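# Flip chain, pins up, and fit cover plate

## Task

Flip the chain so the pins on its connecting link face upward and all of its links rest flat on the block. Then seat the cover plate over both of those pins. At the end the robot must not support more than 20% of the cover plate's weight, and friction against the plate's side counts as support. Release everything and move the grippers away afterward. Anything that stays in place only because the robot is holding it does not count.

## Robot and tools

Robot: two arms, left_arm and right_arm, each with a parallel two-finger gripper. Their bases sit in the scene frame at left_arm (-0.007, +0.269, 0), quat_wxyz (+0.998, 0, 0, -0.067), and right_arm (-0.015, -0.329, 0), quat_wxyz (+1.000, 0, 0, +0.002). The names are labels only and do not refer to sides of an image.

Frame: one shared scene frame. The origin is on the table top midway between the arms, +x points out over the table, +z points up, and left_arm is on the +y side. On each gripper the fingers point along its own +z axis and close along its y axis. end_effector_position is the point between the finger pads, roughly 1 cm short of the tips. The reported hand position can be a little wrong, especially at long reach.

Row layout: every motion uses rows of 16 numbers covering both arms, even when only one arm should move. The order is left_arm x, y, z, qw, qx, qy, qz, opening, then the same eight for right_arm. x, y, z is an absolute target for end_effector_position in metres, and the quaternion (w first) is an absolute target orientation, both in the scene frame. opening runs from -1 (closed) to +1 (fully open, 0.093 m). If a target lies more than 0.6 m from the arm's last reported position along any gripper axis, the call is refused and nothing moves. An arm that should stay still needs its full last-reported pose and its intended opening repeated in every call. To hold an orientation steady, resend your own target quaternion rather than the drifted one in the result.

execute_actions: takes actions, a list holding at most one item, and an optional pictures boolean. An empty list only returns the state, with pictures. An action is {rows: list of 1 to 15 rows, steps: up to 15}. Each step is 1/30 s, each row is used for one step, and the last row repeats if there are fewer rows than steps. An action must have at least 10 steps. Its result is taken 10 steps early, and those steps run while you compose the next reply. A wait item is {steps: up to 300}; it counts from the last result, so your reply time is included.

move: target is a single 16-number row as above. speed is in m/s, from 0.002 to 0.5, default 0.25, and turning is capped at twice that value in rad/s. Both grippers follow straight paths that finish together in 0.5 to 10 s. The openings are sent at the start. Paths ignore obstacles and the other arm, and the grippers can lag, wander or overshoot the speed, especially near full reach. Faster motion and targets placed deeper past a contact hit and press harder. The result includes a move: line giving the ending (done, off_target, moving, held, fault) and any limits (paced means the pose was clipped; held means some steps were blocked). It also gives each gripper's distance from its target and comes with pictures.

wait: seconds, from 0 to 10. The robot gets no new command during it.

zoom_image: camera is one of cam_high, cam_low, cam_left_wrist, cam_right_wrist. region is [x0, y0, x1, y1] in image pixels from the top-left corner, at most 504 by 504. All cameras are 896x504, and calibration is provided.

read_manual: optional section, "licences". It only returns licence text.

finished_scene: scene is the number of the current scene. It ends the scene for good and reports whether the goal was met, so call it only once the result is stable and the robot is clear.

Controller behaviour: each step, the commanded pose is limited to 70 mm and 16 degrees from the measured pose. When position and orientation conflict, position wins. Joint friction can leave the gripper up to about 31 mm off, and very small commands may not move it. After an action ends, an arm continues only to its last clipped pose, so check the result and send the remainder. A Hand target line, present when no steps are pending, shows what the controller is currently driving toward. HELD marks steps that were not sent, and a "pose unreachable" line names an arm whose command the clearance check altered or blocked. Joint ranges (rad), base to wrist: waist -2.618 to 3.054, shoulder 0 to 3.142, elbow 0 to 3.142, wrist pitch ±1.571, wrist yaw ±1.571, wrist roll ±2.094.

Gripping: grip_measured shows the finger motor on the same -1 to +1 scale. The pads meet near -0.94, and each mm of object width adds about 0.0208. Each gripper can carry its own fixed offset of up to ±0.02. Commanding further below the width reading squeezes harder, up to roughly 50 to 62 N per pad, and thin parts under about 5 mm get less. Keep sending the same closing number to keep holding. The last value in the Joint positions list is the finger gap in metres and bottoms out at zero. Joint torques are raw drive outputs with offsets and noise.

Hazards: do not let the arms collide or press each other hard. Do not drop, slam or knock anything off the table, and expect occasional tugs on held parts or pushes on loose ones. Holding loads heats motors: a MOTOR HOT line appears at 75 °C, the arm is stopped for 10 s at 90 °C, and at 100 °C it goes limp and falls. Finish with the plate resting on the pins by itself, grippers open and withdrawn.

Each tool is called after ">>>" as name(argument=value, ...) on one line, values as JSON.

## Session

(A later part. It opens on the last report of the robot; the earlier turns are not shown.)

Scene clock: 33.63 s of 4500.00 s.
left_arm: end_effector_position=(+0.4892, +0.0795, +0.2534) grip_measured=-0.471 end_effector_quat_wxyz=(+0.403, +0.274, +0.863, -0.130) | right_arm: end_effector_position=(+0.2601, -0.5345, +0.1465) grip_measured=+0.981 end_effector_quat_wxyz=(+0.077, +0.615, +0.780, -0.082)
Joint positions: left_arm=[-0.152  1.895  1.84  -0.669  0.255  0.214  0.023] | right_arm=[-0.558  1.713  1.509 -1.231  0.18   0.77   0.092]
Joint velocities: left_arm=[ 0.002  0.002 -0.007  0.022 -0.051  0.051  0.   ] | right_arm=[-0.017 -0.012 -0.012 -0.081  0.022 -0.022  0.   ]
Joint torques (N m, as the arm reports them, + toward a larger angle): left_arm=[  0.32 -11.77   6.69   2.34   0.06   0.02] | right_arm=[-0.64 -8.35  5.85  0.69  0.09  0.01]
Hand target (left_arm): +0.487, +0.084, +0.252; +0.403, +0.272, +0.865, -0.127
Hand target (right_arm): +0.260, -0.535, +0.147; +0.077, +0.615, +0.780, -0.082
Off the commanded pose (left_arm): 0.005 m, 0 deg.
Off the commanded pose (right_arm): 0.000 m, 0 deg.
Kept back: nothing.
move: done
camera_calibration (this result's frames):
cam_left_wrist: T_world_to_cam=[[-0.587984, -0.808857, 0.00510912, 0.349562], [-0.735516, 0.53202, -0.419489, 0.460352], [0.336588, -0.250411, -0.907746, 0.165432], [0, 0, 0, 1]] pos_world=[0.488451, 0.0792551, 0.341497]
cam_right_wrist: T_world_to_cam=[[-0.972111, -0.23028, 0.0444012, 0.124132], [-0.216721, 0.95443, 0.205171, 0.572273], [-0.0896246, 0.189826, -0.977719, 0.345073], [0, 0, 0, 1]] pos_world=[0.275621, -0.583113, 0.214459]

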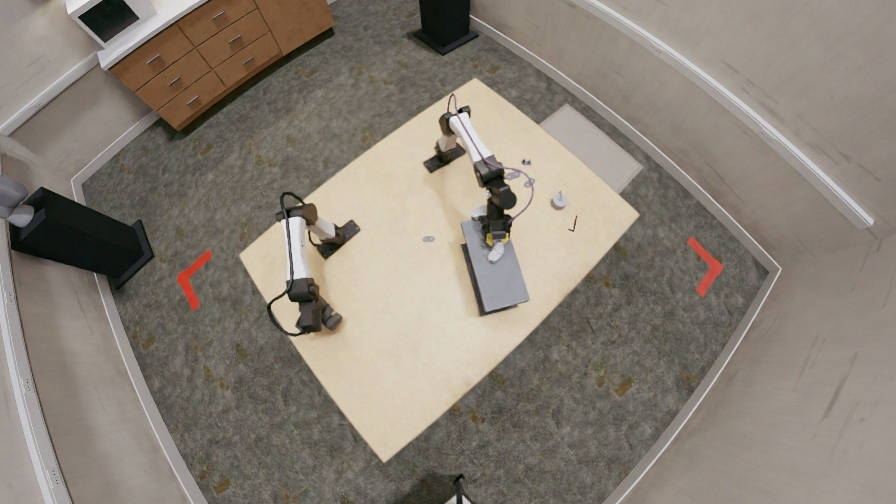

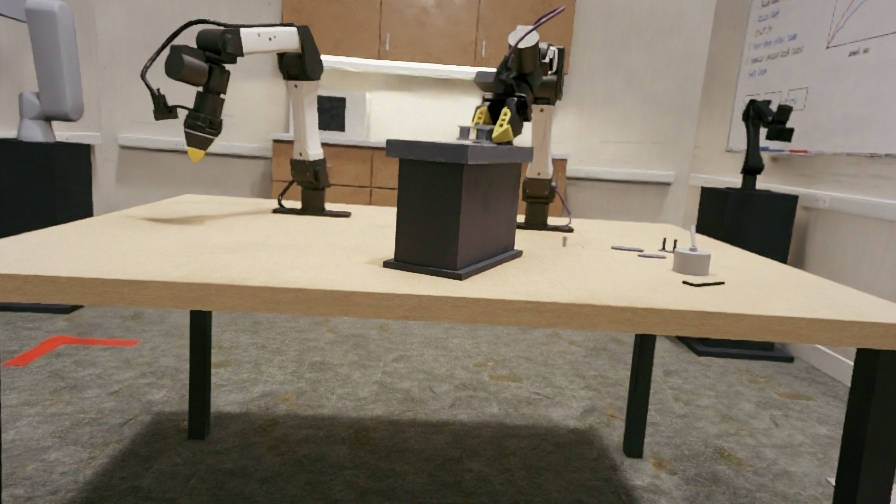

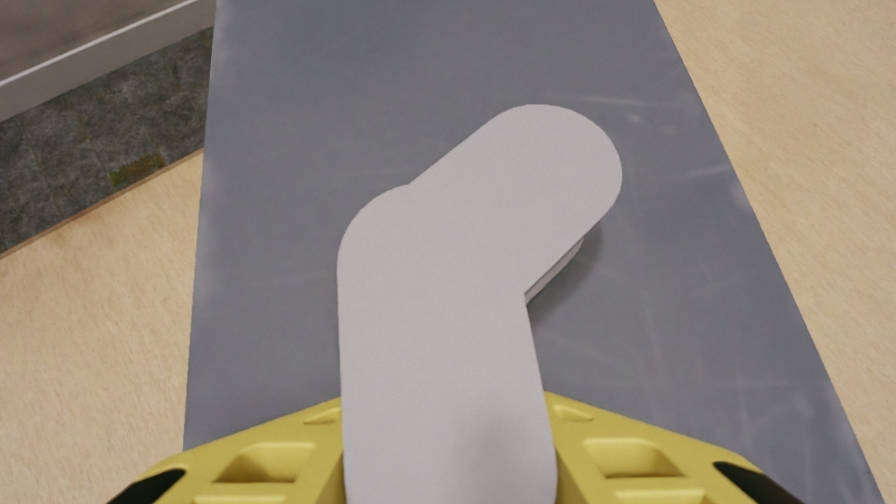

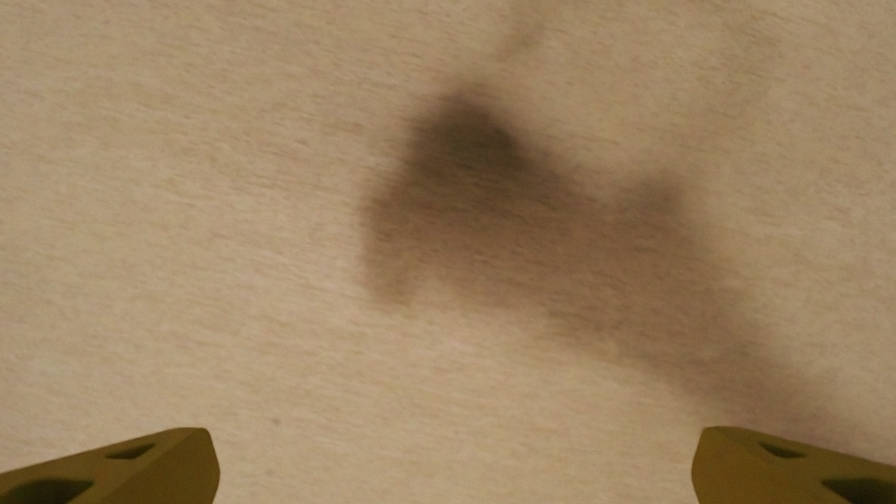

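>>> move(target=[0.56,0.038,0.252,0.403,0.272,0.864,-0.127,-0.5,0.2601,-0.5345,0.1465,0.077,0.615,0.78,-0.082,1], speed=0.05)

>>> move(target=[0.555,0.04,0.254,0.403,0.272,0.864,-0.127,0.4,0.2601,-0.5345,0.1465,0.077,0.615,0.78,-0.082,1], speed=0.05)

>>> move(target=[0.52,0.06,0.32,0.403,0.272,0.864,-0.127,0.4,0.2601,-0.5345,0.1465,0.077,0.615,0.78,-0.082,1], speed=0.15)

>>> move(target=[0.39,0.14,0.35,0.403,0.272,0.864,-0.127,1,0.2601,-0.5345,0.1465,0.077,0.615,0.78,-0.082,1])

>>> move(target=[0.30,0.36,0.25,0.33,-0.243,0.908,0.089,1,0.2601,-0.5345,0.1465,0.077,0.615,0.78,-0.082,1], speed=0.3)

Scene clock: 36.10 s of 4500.00 s.
left_arm: end_effector_position=(+0.5584, +0.0441, +0.2566) grip_measured=-0.471 end_effector_quat_wxyz=(+0.406, +0.274, +0.863, -0.126) | right_arm: end_effector_position=(+0.2601, -0.5345, +0.1465) grip_measured=+0.981 end_effector_quat_wxyz=(+0.077, +0.615, +0.780, -0.082)
Joint positions: left_arm=[-0.184  2.308  2.492 -0.898  0.222  0.195  0.023] | right_arm=[-0.558  1.713  1.509 -1.231  0.18   0.77   0.092]
Joint velocities: left_arm=[-0.002 -0.007  0.051 -0.051  0.022 -0.022 -0.001] | right_arm=[-0.012  0.027  0.017  0.066  0.007 -0.007  0.   ]
Joint torques (N m, as the arm reports them, + toward a larger angle): left_arm=[ -0.73 -12.65   9.89   2.27   0.06  -0.15] | right_arm=[-0.54 -8.38  5.83  0.7   0.12  0.  ]
Hand target (left_arm): +0.560, +0.039, +0.253; +0.404, +0.272, +0.864, -0.128
Hand target (right_arm): +0.260, -0.535, +0.147; +0.077, +0.615, +0.780, -0.082
Off the commanded pose (left_arm): 0.008 m, 0 deg.
Off the commanded pose (right_arm): 0.000 m, 0 deg.
Kept back: nothing.
move: done
camera_calibration (this result's frames):
cam_left_wrist: T_world_to_cam=[[-0.584639, -0.811282, -0.00427223, 0.362283], [-0.734637, 0.531625, -0.421526, 0.531505], [0.344248, -0.243302, -0.906806, 0.131319], [0, 0, 0, 1]] pos_world=[0.557062, 0.0433028, 0.344672]
cam_right_wrist: T_world_to_cam=[[-0.972111, -0.23028, 0.0444012, 0.124132], [-0.216721, 0.95443, 0.205171, 0.572273], [-0.0896246, 0.189826, -0.977719, 0.345073], [0, 0, 0, 1]] pos_world=[0.275621, -0.583113, 0.214459]

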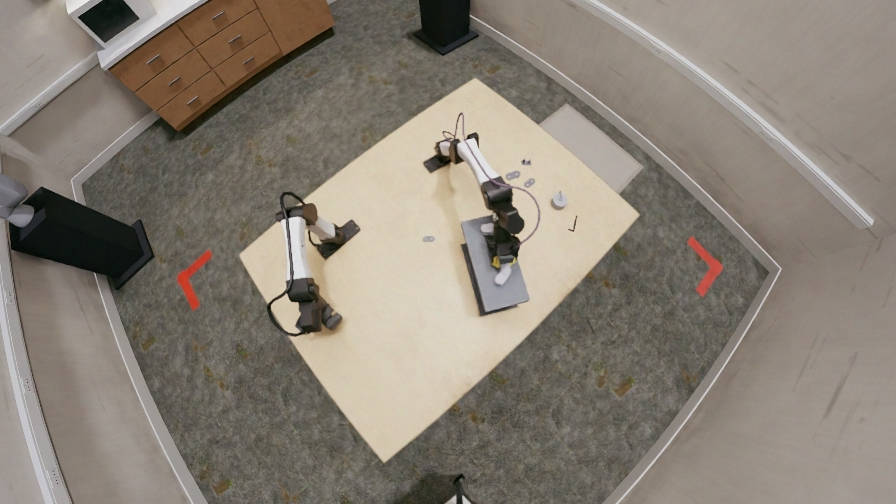

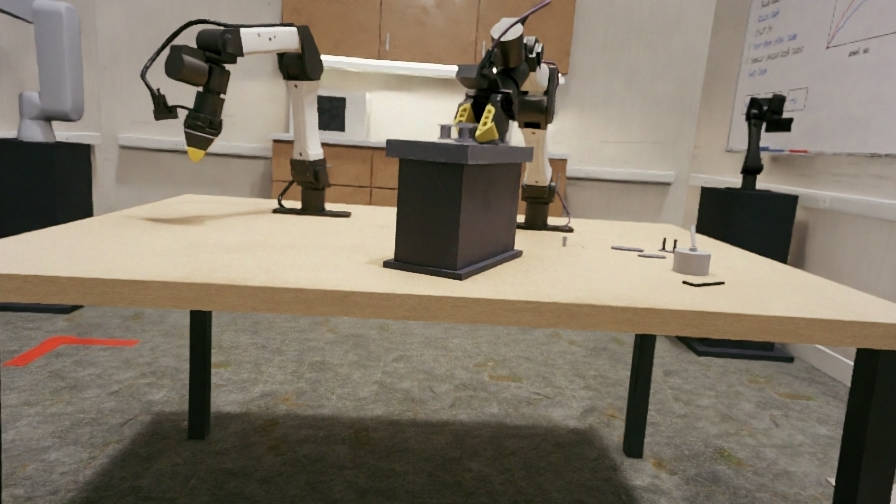

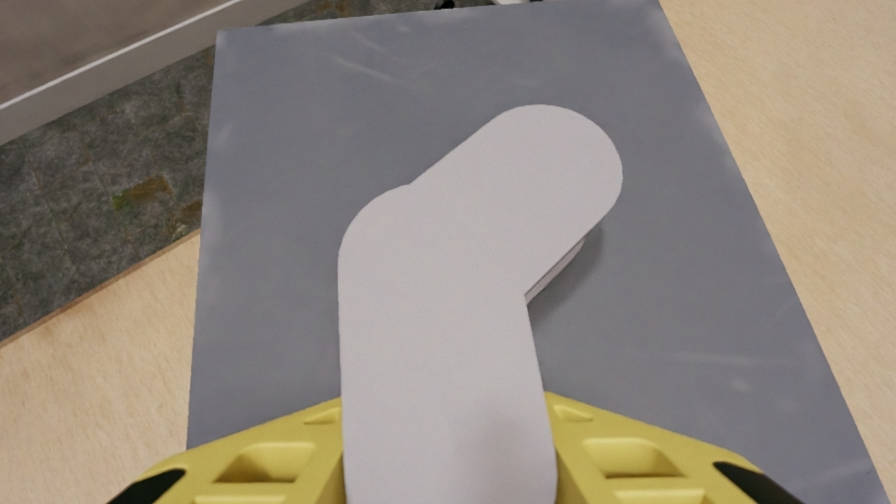

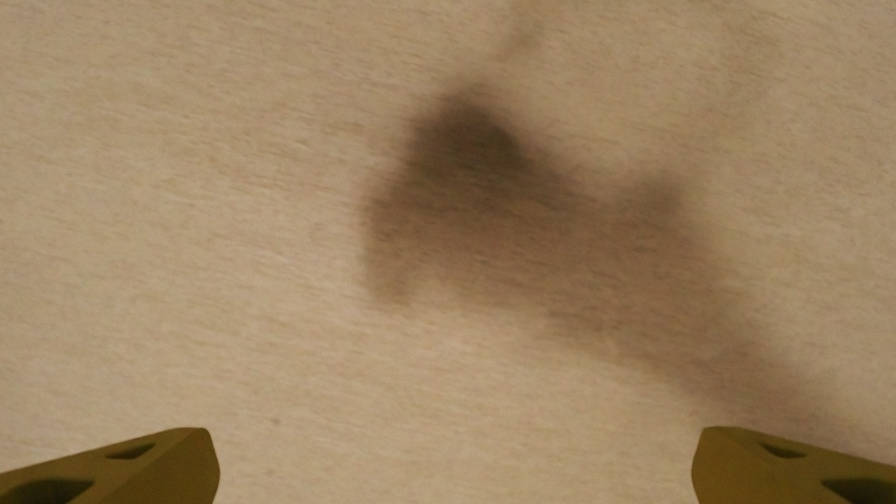

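Scene clock: 36.80 s of 4500.00 s.
left_arm: end_effector_position=(+0.5579, +0.0440, +0.2554) grip_measured=+0.398 end_effector_quat_wxyz=(+0.404, +0.273, +0.864, -0.126) | right_arm: end_effector_position=(+0.2601, -0.5345, +0.1465) grip_measured=+0.981 end_effector_quat_wxyz=(+0.077, +0.615, +0.780, -0.082)
Joint positions: left_arm=[-0.185  2.307  2.486 -0.896  0.222  0.194  0.064] | right_arm=[-0.558  1.713  1.509 -1.231  0.18   0.77   0.092]
Joint velocities: left_arm=[ 0.012 -0.017 -0.027 -0.007  0.037 -0.037 -0.   ] | right_arm=[ 0.012 -0.017 -0.002 -0.095 -0.066 -0.022 -0.001]
Joint torques (N m, as the arm reports them, + toward a larger angle): left_arm=[ -0.72 -14.51   6.46   2.41   0.04  -0.17] | right_arm=[-0.58 -8.38  5.79  0.7   0.12  0.01]
Hand target (left_arm): +0.555, +0.040, +0.254; +0.403, +0.272, +0.864, -0.127
Hand target (right_arm): +0.260, -0.535, +0.147; +0.077, +0.615, +0.780, -0.082
Off the commanded pose (left_arm): 0.005 m, 0 deg.
Off the commanded pose (right_arm): 0.000 m, 0 deg.
Kept back: nothing.
move: done
camera_calibration (this result's frames):
cam_left_wrist: T_world_to_cam=[[-0.584366, -0.811487, -0.00247331, 0.361325], [-0.736252, 0.531465, -0.4189, 0.530939], [0.341246, -0.24297, -0.908029, 0.132369], [0, 0, 0, 1]] pos_world=[0.55688, 0.0431966, 0.343499]
cam_right_wrist: T_world_to_cam=[[-0.972111, -0.23028, 0.0444012, 0.124132], [-0.216721, 0.95443, 0.205171, 0.572273], [-0.0896246, 0.189826, -0.977719, 0.345073], [0, 0, 0, 1]] pos_world=[0.275621, -0.583113, 0.214459]

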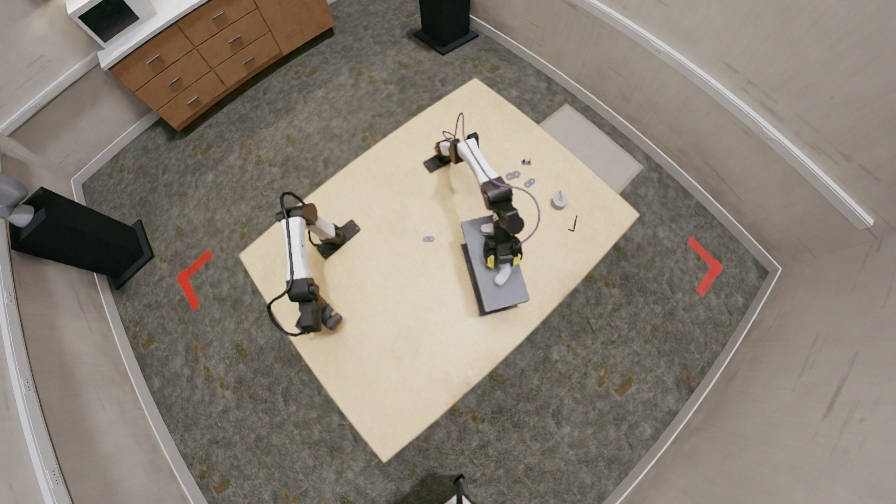

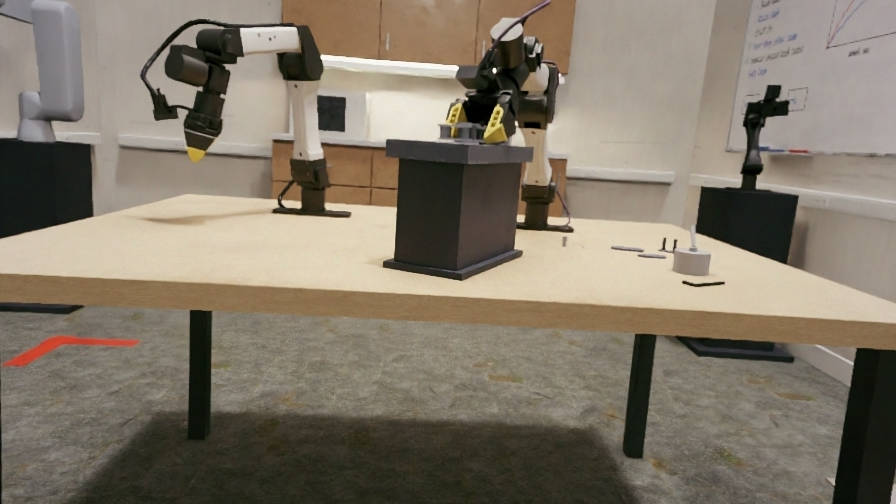

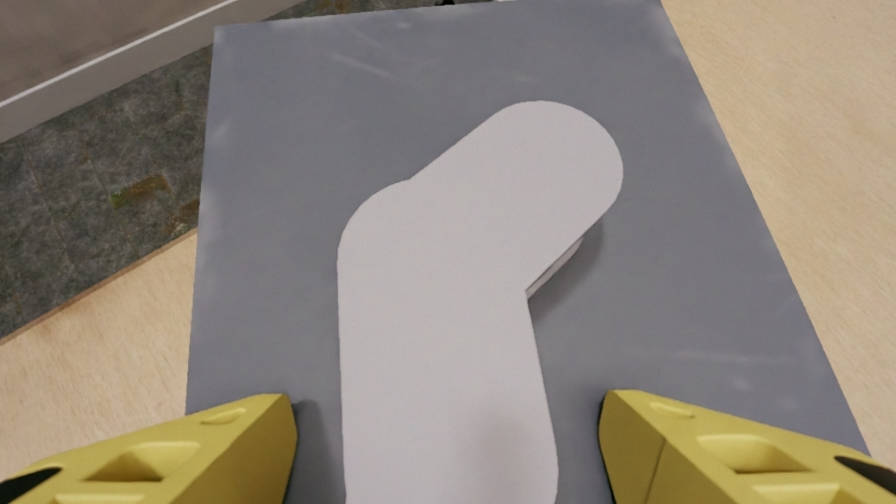

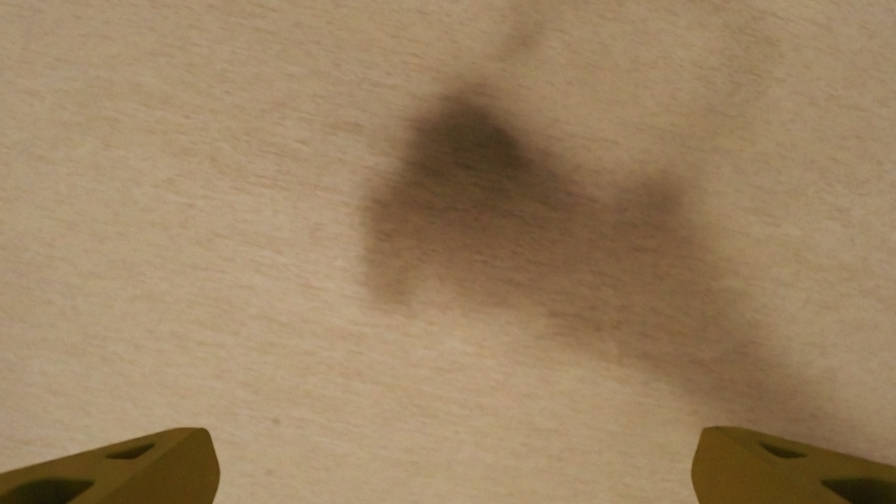

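Scene clock: 38.03 s of 4500.00 s.
left_arm: end_effector_position=(+0.5173, +0.0574, +0.3293) grip_measured=+0.398 end_effector_quat_wxyz=(+0.419, +0.273, +0.857, -0.126) | right_arm: end_effector_position=(+0.2601, -0.5345, +0.1465) grip_measured=+0.981 end_effector_quat_wxyz=(+0.077, +0.615, +0.780, -0.082)
Joint positions: left_arm=[-0.185  2.249  2.701 -1.137  0.222  0.194  0.064] | right_arm=[-0.558  1.713  1.509 -1.231  0.18   0.77   0.092]
Joint velocities: left_arm=[ 0.007 -0.002  0.007 -0.037  0.051  0.007  0.001] | right_arm=[ 0.012  0.002 -0.012  0.007  0.051 -0.007 -0.001]
Joint torques (N m, as the arm reports them, + toward a larger angle): left_arm=[  0.44 -11.14   8.43   2.06   0.14  -0.07] | right_arm=[-0.55 -8.36  5.79  0.7   0.11  0.02]
Hand target (left_arm): +0.518, +0.060, +0.319; +0.404, +0.272, +0.864, -0.127
Hand target (right_arm): +0.260, -0.535, +0.147; +0.077, +0.615, +0.780, -0.082
Off the commanded pose (left_arm): 0.010 m, 2 deg.
Off the commanded pose (right_arm): 0.000 m, 0 deg.
Kept back: nothing.
move: done
camera_calibration (this result's frames):
cam_left_wrist: T_world_to_cam=[[-0.584144, -0.81156, -0.0121141, 0.351697], [-0.723084, 0.527124, -0.446418, 0.52736], [0.368681, -0.252013, -0.894742, 0.198534], [0, 0, 0, 1]] pos_world=[0.513571, 0.0574722, 0.417321]
cam_right_wrist: T_world_to_cam=[[-0.972111, -0.23028, 0.0444012, 0.124132], [-0.216721, 0.95443, 0.205171, 0.572273], [-0.0896246, 0.189826, -0.977719, 0.345073], [0, 0, 0, 1]] pos_world=[0.275621, -0.583113, 0.214459]

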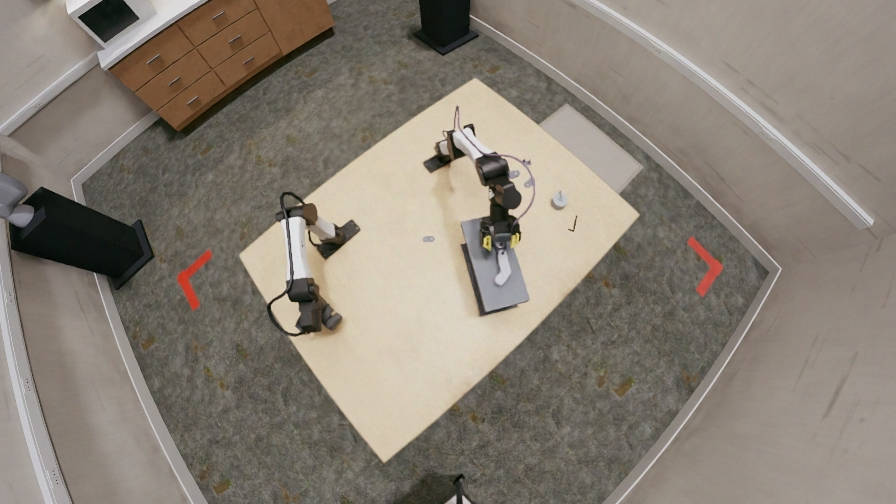

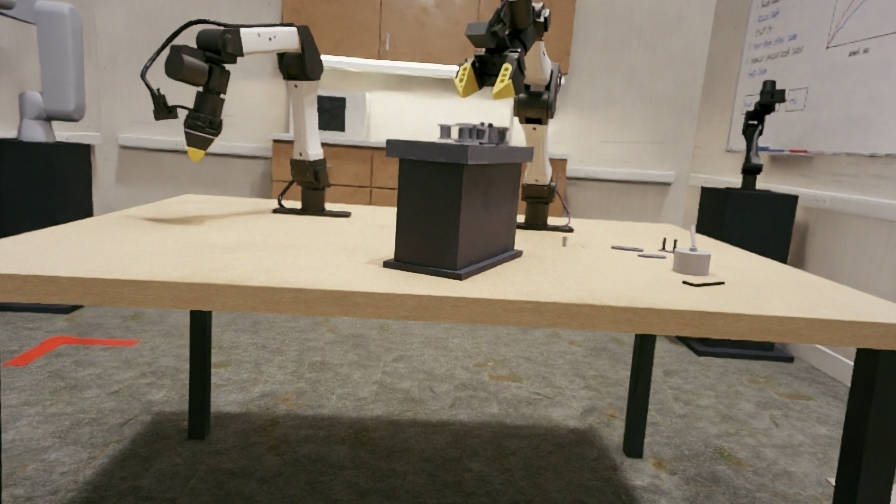

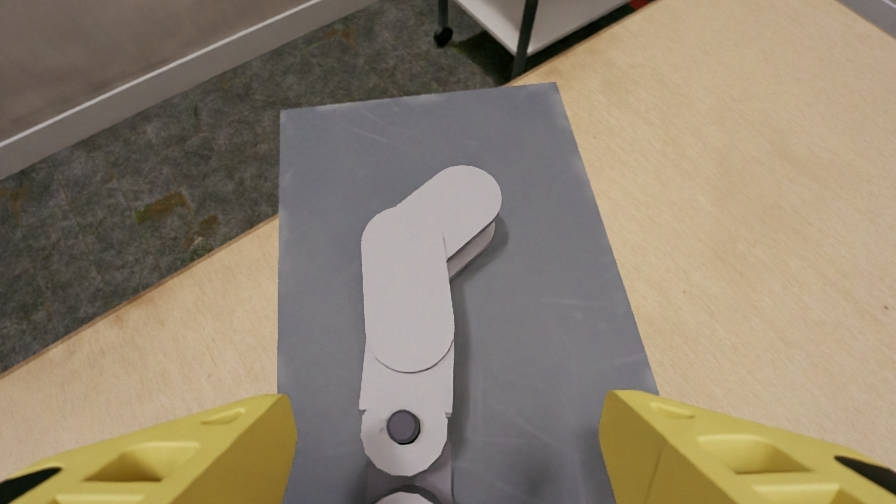

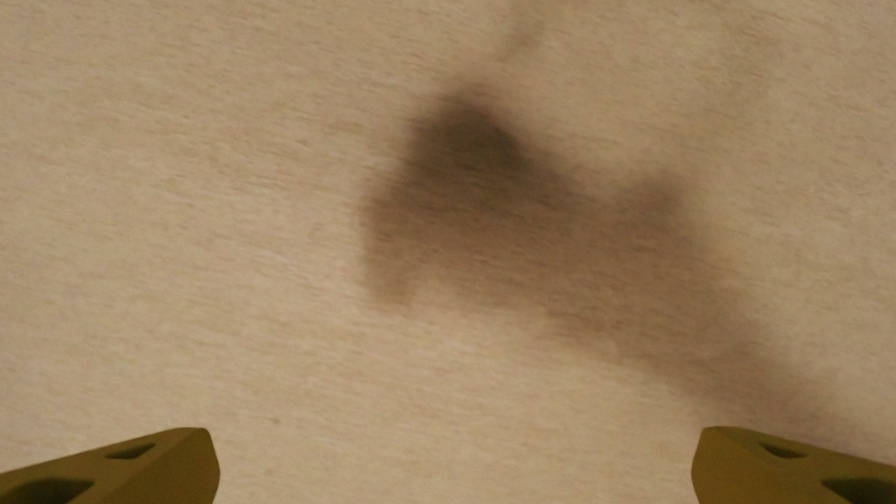

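Scene clock: 39.20 s of 4500.00 s.
left_arm: end_effector_position=(+0.3879, +0.1377, +0.3519) grip_measured=+1.000 end_effector_quat_wxyz=(+0.404, +0.269, +0.865, -0.123) | right_arm: end_effector_position=(+0.2601, -0.5345, +0.1465) grip_measured=+0.981 end_effector_quat_wxyz=(+0.077, +0.615, +0.780, -0.082)
Joint positions: left_arm=[-0.068  1.589  1.902 -1.051  0.3    0.268  0.093] | right_arm=[-0.558  1.713  1.509 -1.231  0.18   0.77   0.092]
Joint velocities: left_arm=[-0.002 -0.002  0.007 -0.095  0.007 -0.066  0.   ] | right_arm=[ 0.022 -0.012  0.017  0.022 -0.051 -0.037 -0.001]
Joint torques (N m, as the arm reports them, + toward a larger angle): left_arm=[ 0.33 -7.13  5.92  2.42  0.23  0.03] | right_arm=[-0.62 -8.38  5.84  0.69  0.13  0.03]
Hand target (left_arm): +0.389, +0.138, +0.348; +0.403, +0.273, +0.865, -0.125
Hand target (right_arm): +0.260, -0.535, +0.147; +0.077, +0.615, +0.780, -0.082
Off the commanded pose (left_arm): 0.004 m, 1 deg.
Off the commanded pose (right_arm): 0.000 m, 0 deg.
Kept back: nothing.
move: done
camera_calibration (this result's frames):
cam_left_wrist: T_world_to_cam=[[-0.575976, -0.817458, -0.00375806, 0.336263], [-0.742153, 0.524833, -0.416845, 0.398851], [0.342726, -0.237304, -0.90897, 0.29973], [0, 0, 0, 1]] pos_world=[0.386963, 0.136678, 0.439969]
cam_right_wrist: T_world_to_cam=[[-0.972111, -0.23028, 0.0444012, 0.124132], [-0.216721, 0.95443, 0.205171, 0.572273], [-0.0896246, 0.189826, -0.977719, 0.345073], [0, 0, 0, 1]] pos_world=[0.275621, -0.583113, 0.214459]

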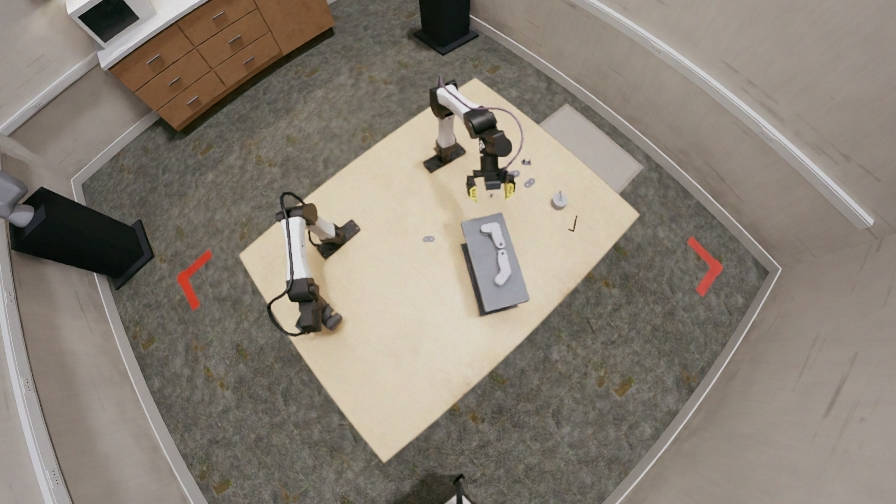

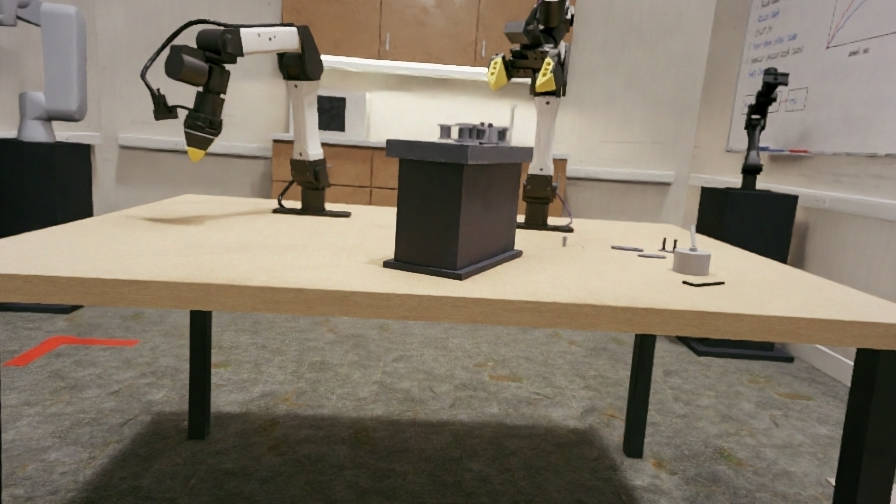

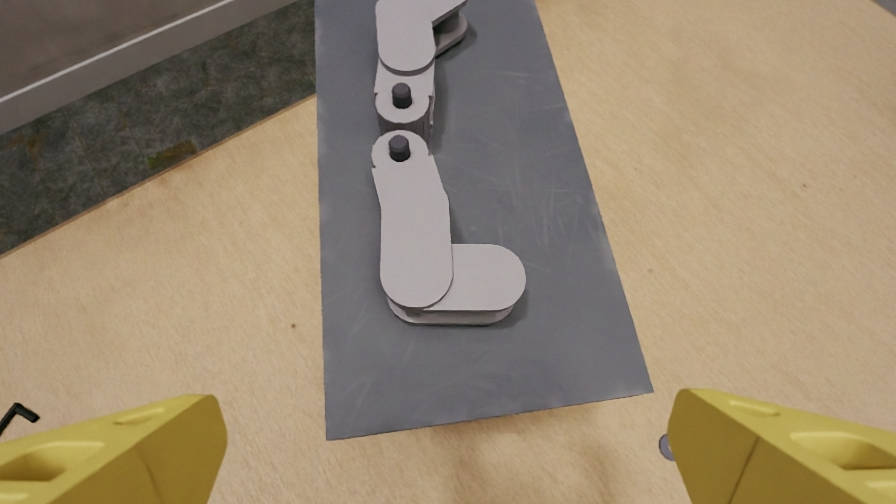

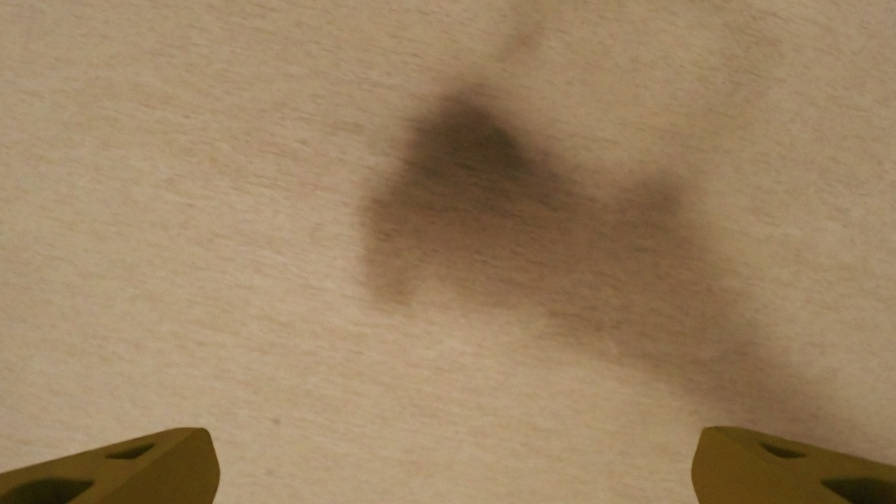

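Scene clock: 41.60 s of 4500.00 s.
left_arm: end_effector_position=(+0.3026, +0.3545, +0.2491) grip_measured=+1.000 end_effector_quat_wxyz=(+0.323, -0.230, +0.914, +0.090) | right_arm: end_effector_position=(+0.2601, -0.5345, +0.1465) grip_measured=+0.981 end_effector_quat_wxyz=(+0.077, +0.615, +0.780, -0.082)
Joint positions: left_arm=[ 0.282  1.24   1.303 -0.984 -0.229 -0.267  0.093] | right_arm=[-0.558  1.713  1.509 -1.231  0.18   0.77   0.092]
Joint velocities: left_arm=[ 0.012  0.012 -0.002 -0.007 -0.022 -0.066  0.   ] | right_arm=[ 0.002 -0.007 -0.007  0.037  0.022 -0.007 -0.   ]
Joint torques (N m, as the arm reports them, + toward a larger angle): left_arm=[ 0.43 -5.21  6.4   2.09 -0.23 -0.1 ] | right_arm=[-0.55 -8.37  5.78  0.69  0.12  0.02]
Hand target (left_arm): +0.299, +0.358, +0.248; +0.327, -0.240, +0.909, +0.094
Hand target (right_arm): +0.260, -0.535, +0.147; +0.077, +0.615, +0.780, -0.082
Off the commanded pose (left_arm): 0.006 m, 2 deg.
Off the commanded pose (right_arm): 0.000 m, 0 deg.
Kept back: nothing.
move: done
camera_calibration (this result's frames):
cam_left_wrist: T_world_to_cam=[[0.467726, -0.883793, -0.0119645, 0.173656], [-0.859686, -0.45174, -0.238477, 0.516247], [0.205359, 0.121828, -0.971074, 0.216663], [0, 0, 0, 1]] pos_world=[0.318093, 0.360289, 0.335587]
cam_right_wrist: T_world_to_cam=[[-0.972111, -0.23028, 0.0444012, 0.124132], [-0.216721, 0.95443, 0.205171, 0.572273], [-0.0896246, 0.189826, -0.977719, 0.345073], [0, 0, 0, 1]] pos_world=[0.275621, -0.583113, 0.214459]

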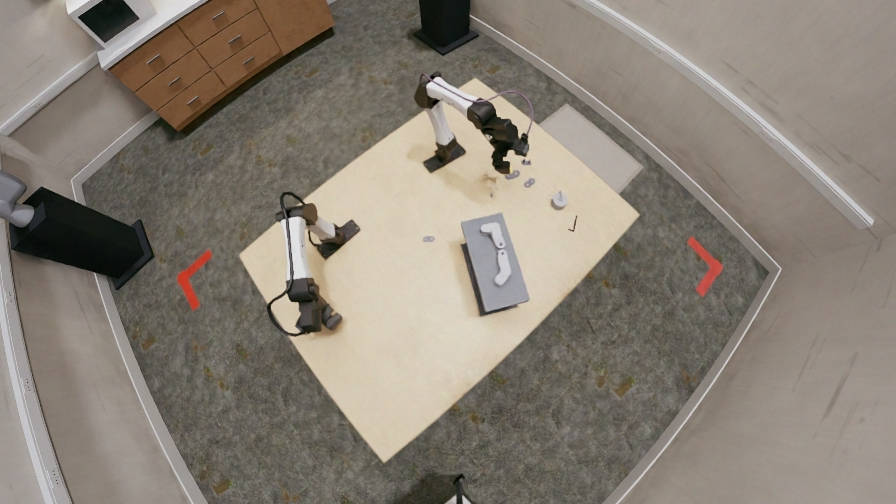

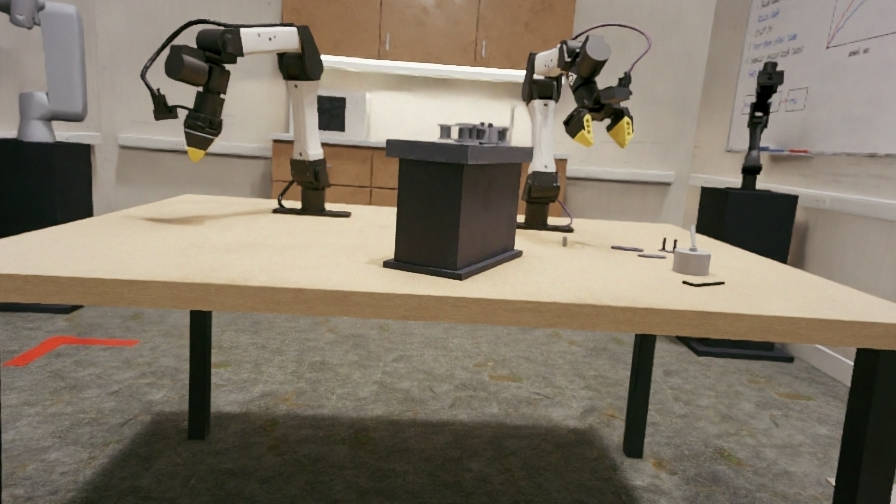

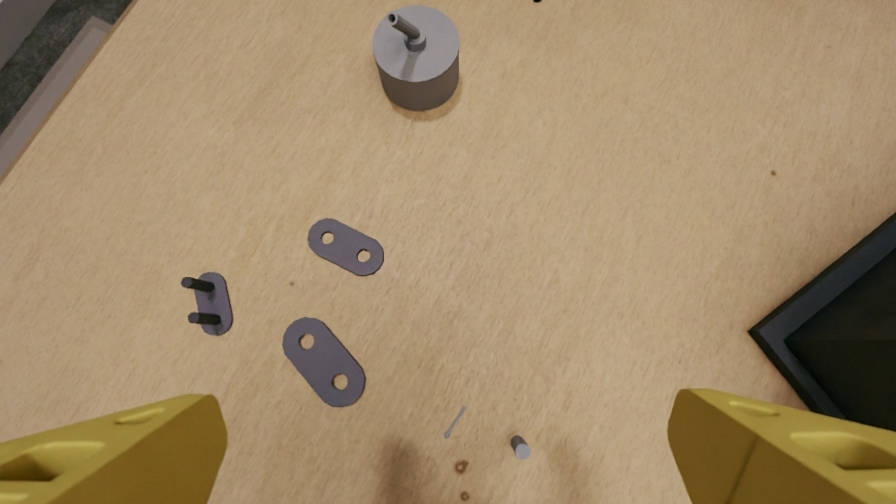

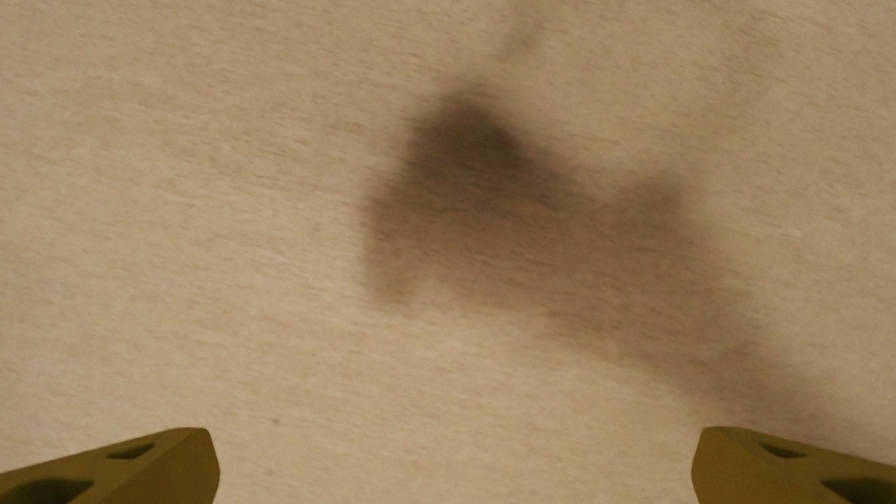

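>>> move(target=[0.354,0.468,0.06,0.266,-0.664,0.642,0.275,0.15,0.2601,-0.5345,0.1465,0.077,0.615,0.78,-0.082,1])

Scene clock: 44.77 s of 4500.00 s.
left_arm: end_effector_position=(+0.3601, +0.4660, +0.0639) grip_measured=+0.152 end_effector_quat_wxyz=(-0.273, +0.661, -0.647, -0.266) | right_arm: end_effector_position=(+0.2601, -0.5345, +0.1465) grip_measured=+0.981 end_effector_quat_wxyz=(+0.077, +0.615, +0.780, -0.082)
Joint positions: left_arm=[ 0.344  1.991  1.35  -0.723 -0.759 -1.299  0.052] | right_arm=[-0.558  1.713  1.509 -1.231  0.18   0.77   0.092]
Joint velocities: left_arm=[ 0.007 -0.032  0.002 -0.022 -0.022 -0.022  0.   ] | right_arm=[-0.002 -0.022 -0.007 -0.066 -0.022 -0.037 -0.001]
Joint torques (N m, as the arm reports them, + toward a larger angle): left_arm=[ 0.42 -8.85  8.32  0.6  -0.5  -0.1 ] | right_arm=[-0.57 -8.38  5.87  0.68  0.1   0.01]
Hand target (left_arm): +0.357, +0.469, +0.061; -0.265, +0.663, -0.644, -0.275
Hand target (right_arm): +0.260, -0.535, +0.147; +0.077, +0.615, +0.780, -0.082
Off the commanded pose (left_arm): 0.008 m, 1 deg.
Off the commanded pose (right_arm): 0.000 m, 0 deg.
Kept back: nothing.
move: done
camera_calibration (this result's frames):
cam_left_wrist: T_world_to_cam=[[0.999831, 0.00175001, 0.01831, -0.363133], [0.00772713, -0.943323, -0.331786, 0.494599], [0.0166916, 0.331872, -0.943177, -0.0202469], [0, 0, 0, 1]] pos_world=[0.359588, 0.473921, 0.151654]
cam_right_wrist: T_world_to_cam=[[-0.972111, -0.23028, 0.0444012, 0.124132], [-0.216721, 0.95443, 0.205171, 0.572273], [-0.0896246, 0.189826, -0.977719, 0.345073], [0, 0, 0, 1]] pos_world=[0.275621, -0.583113, 0.214459]

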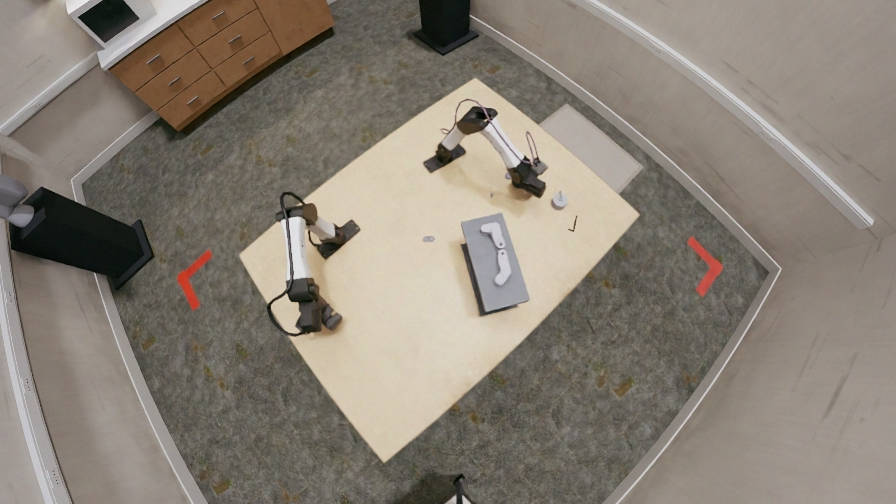

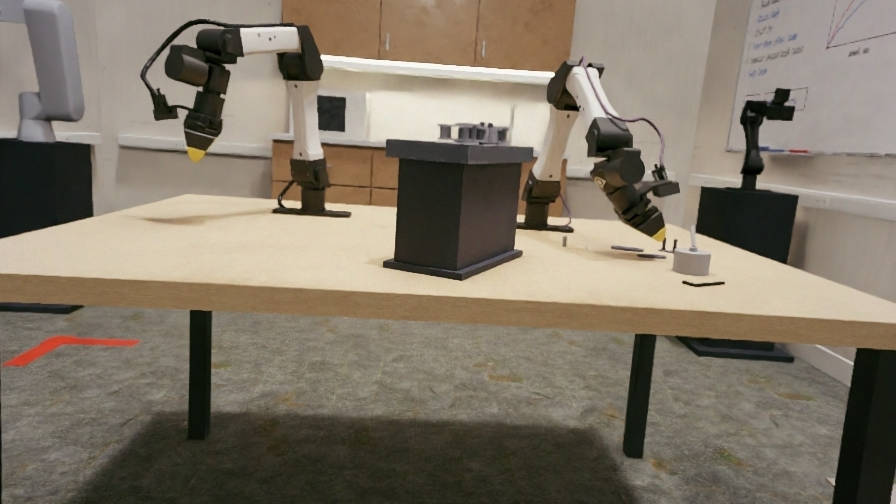

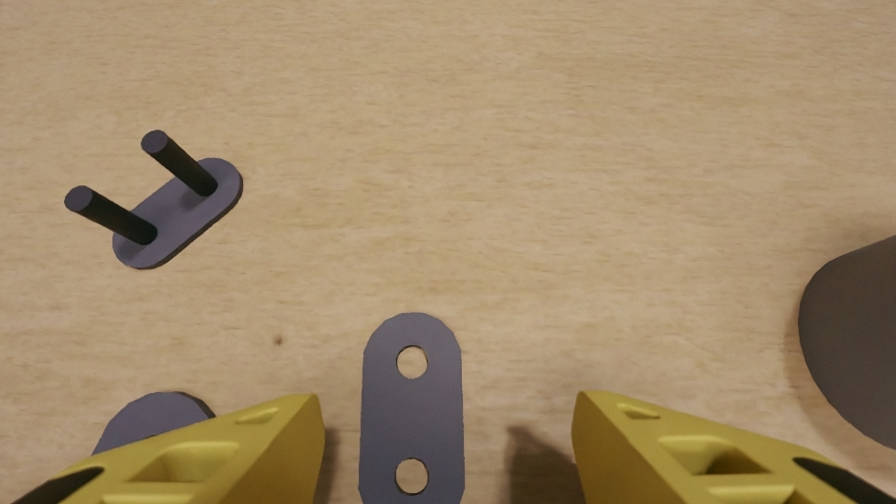

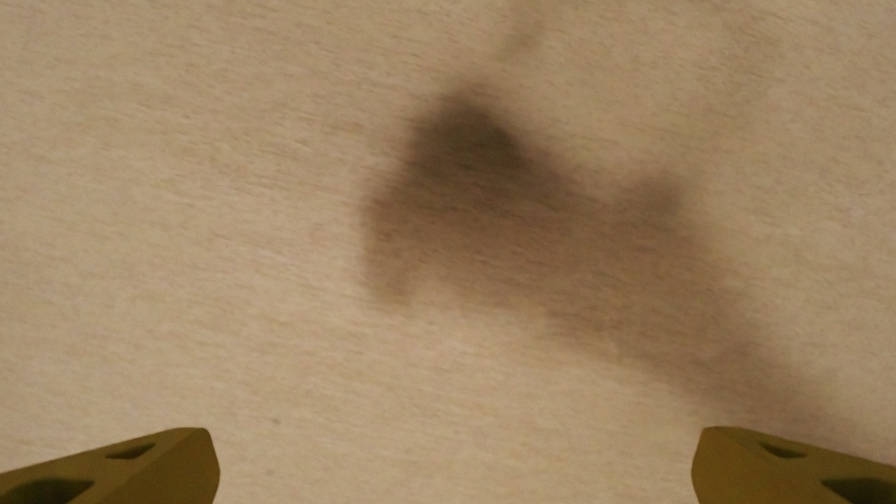

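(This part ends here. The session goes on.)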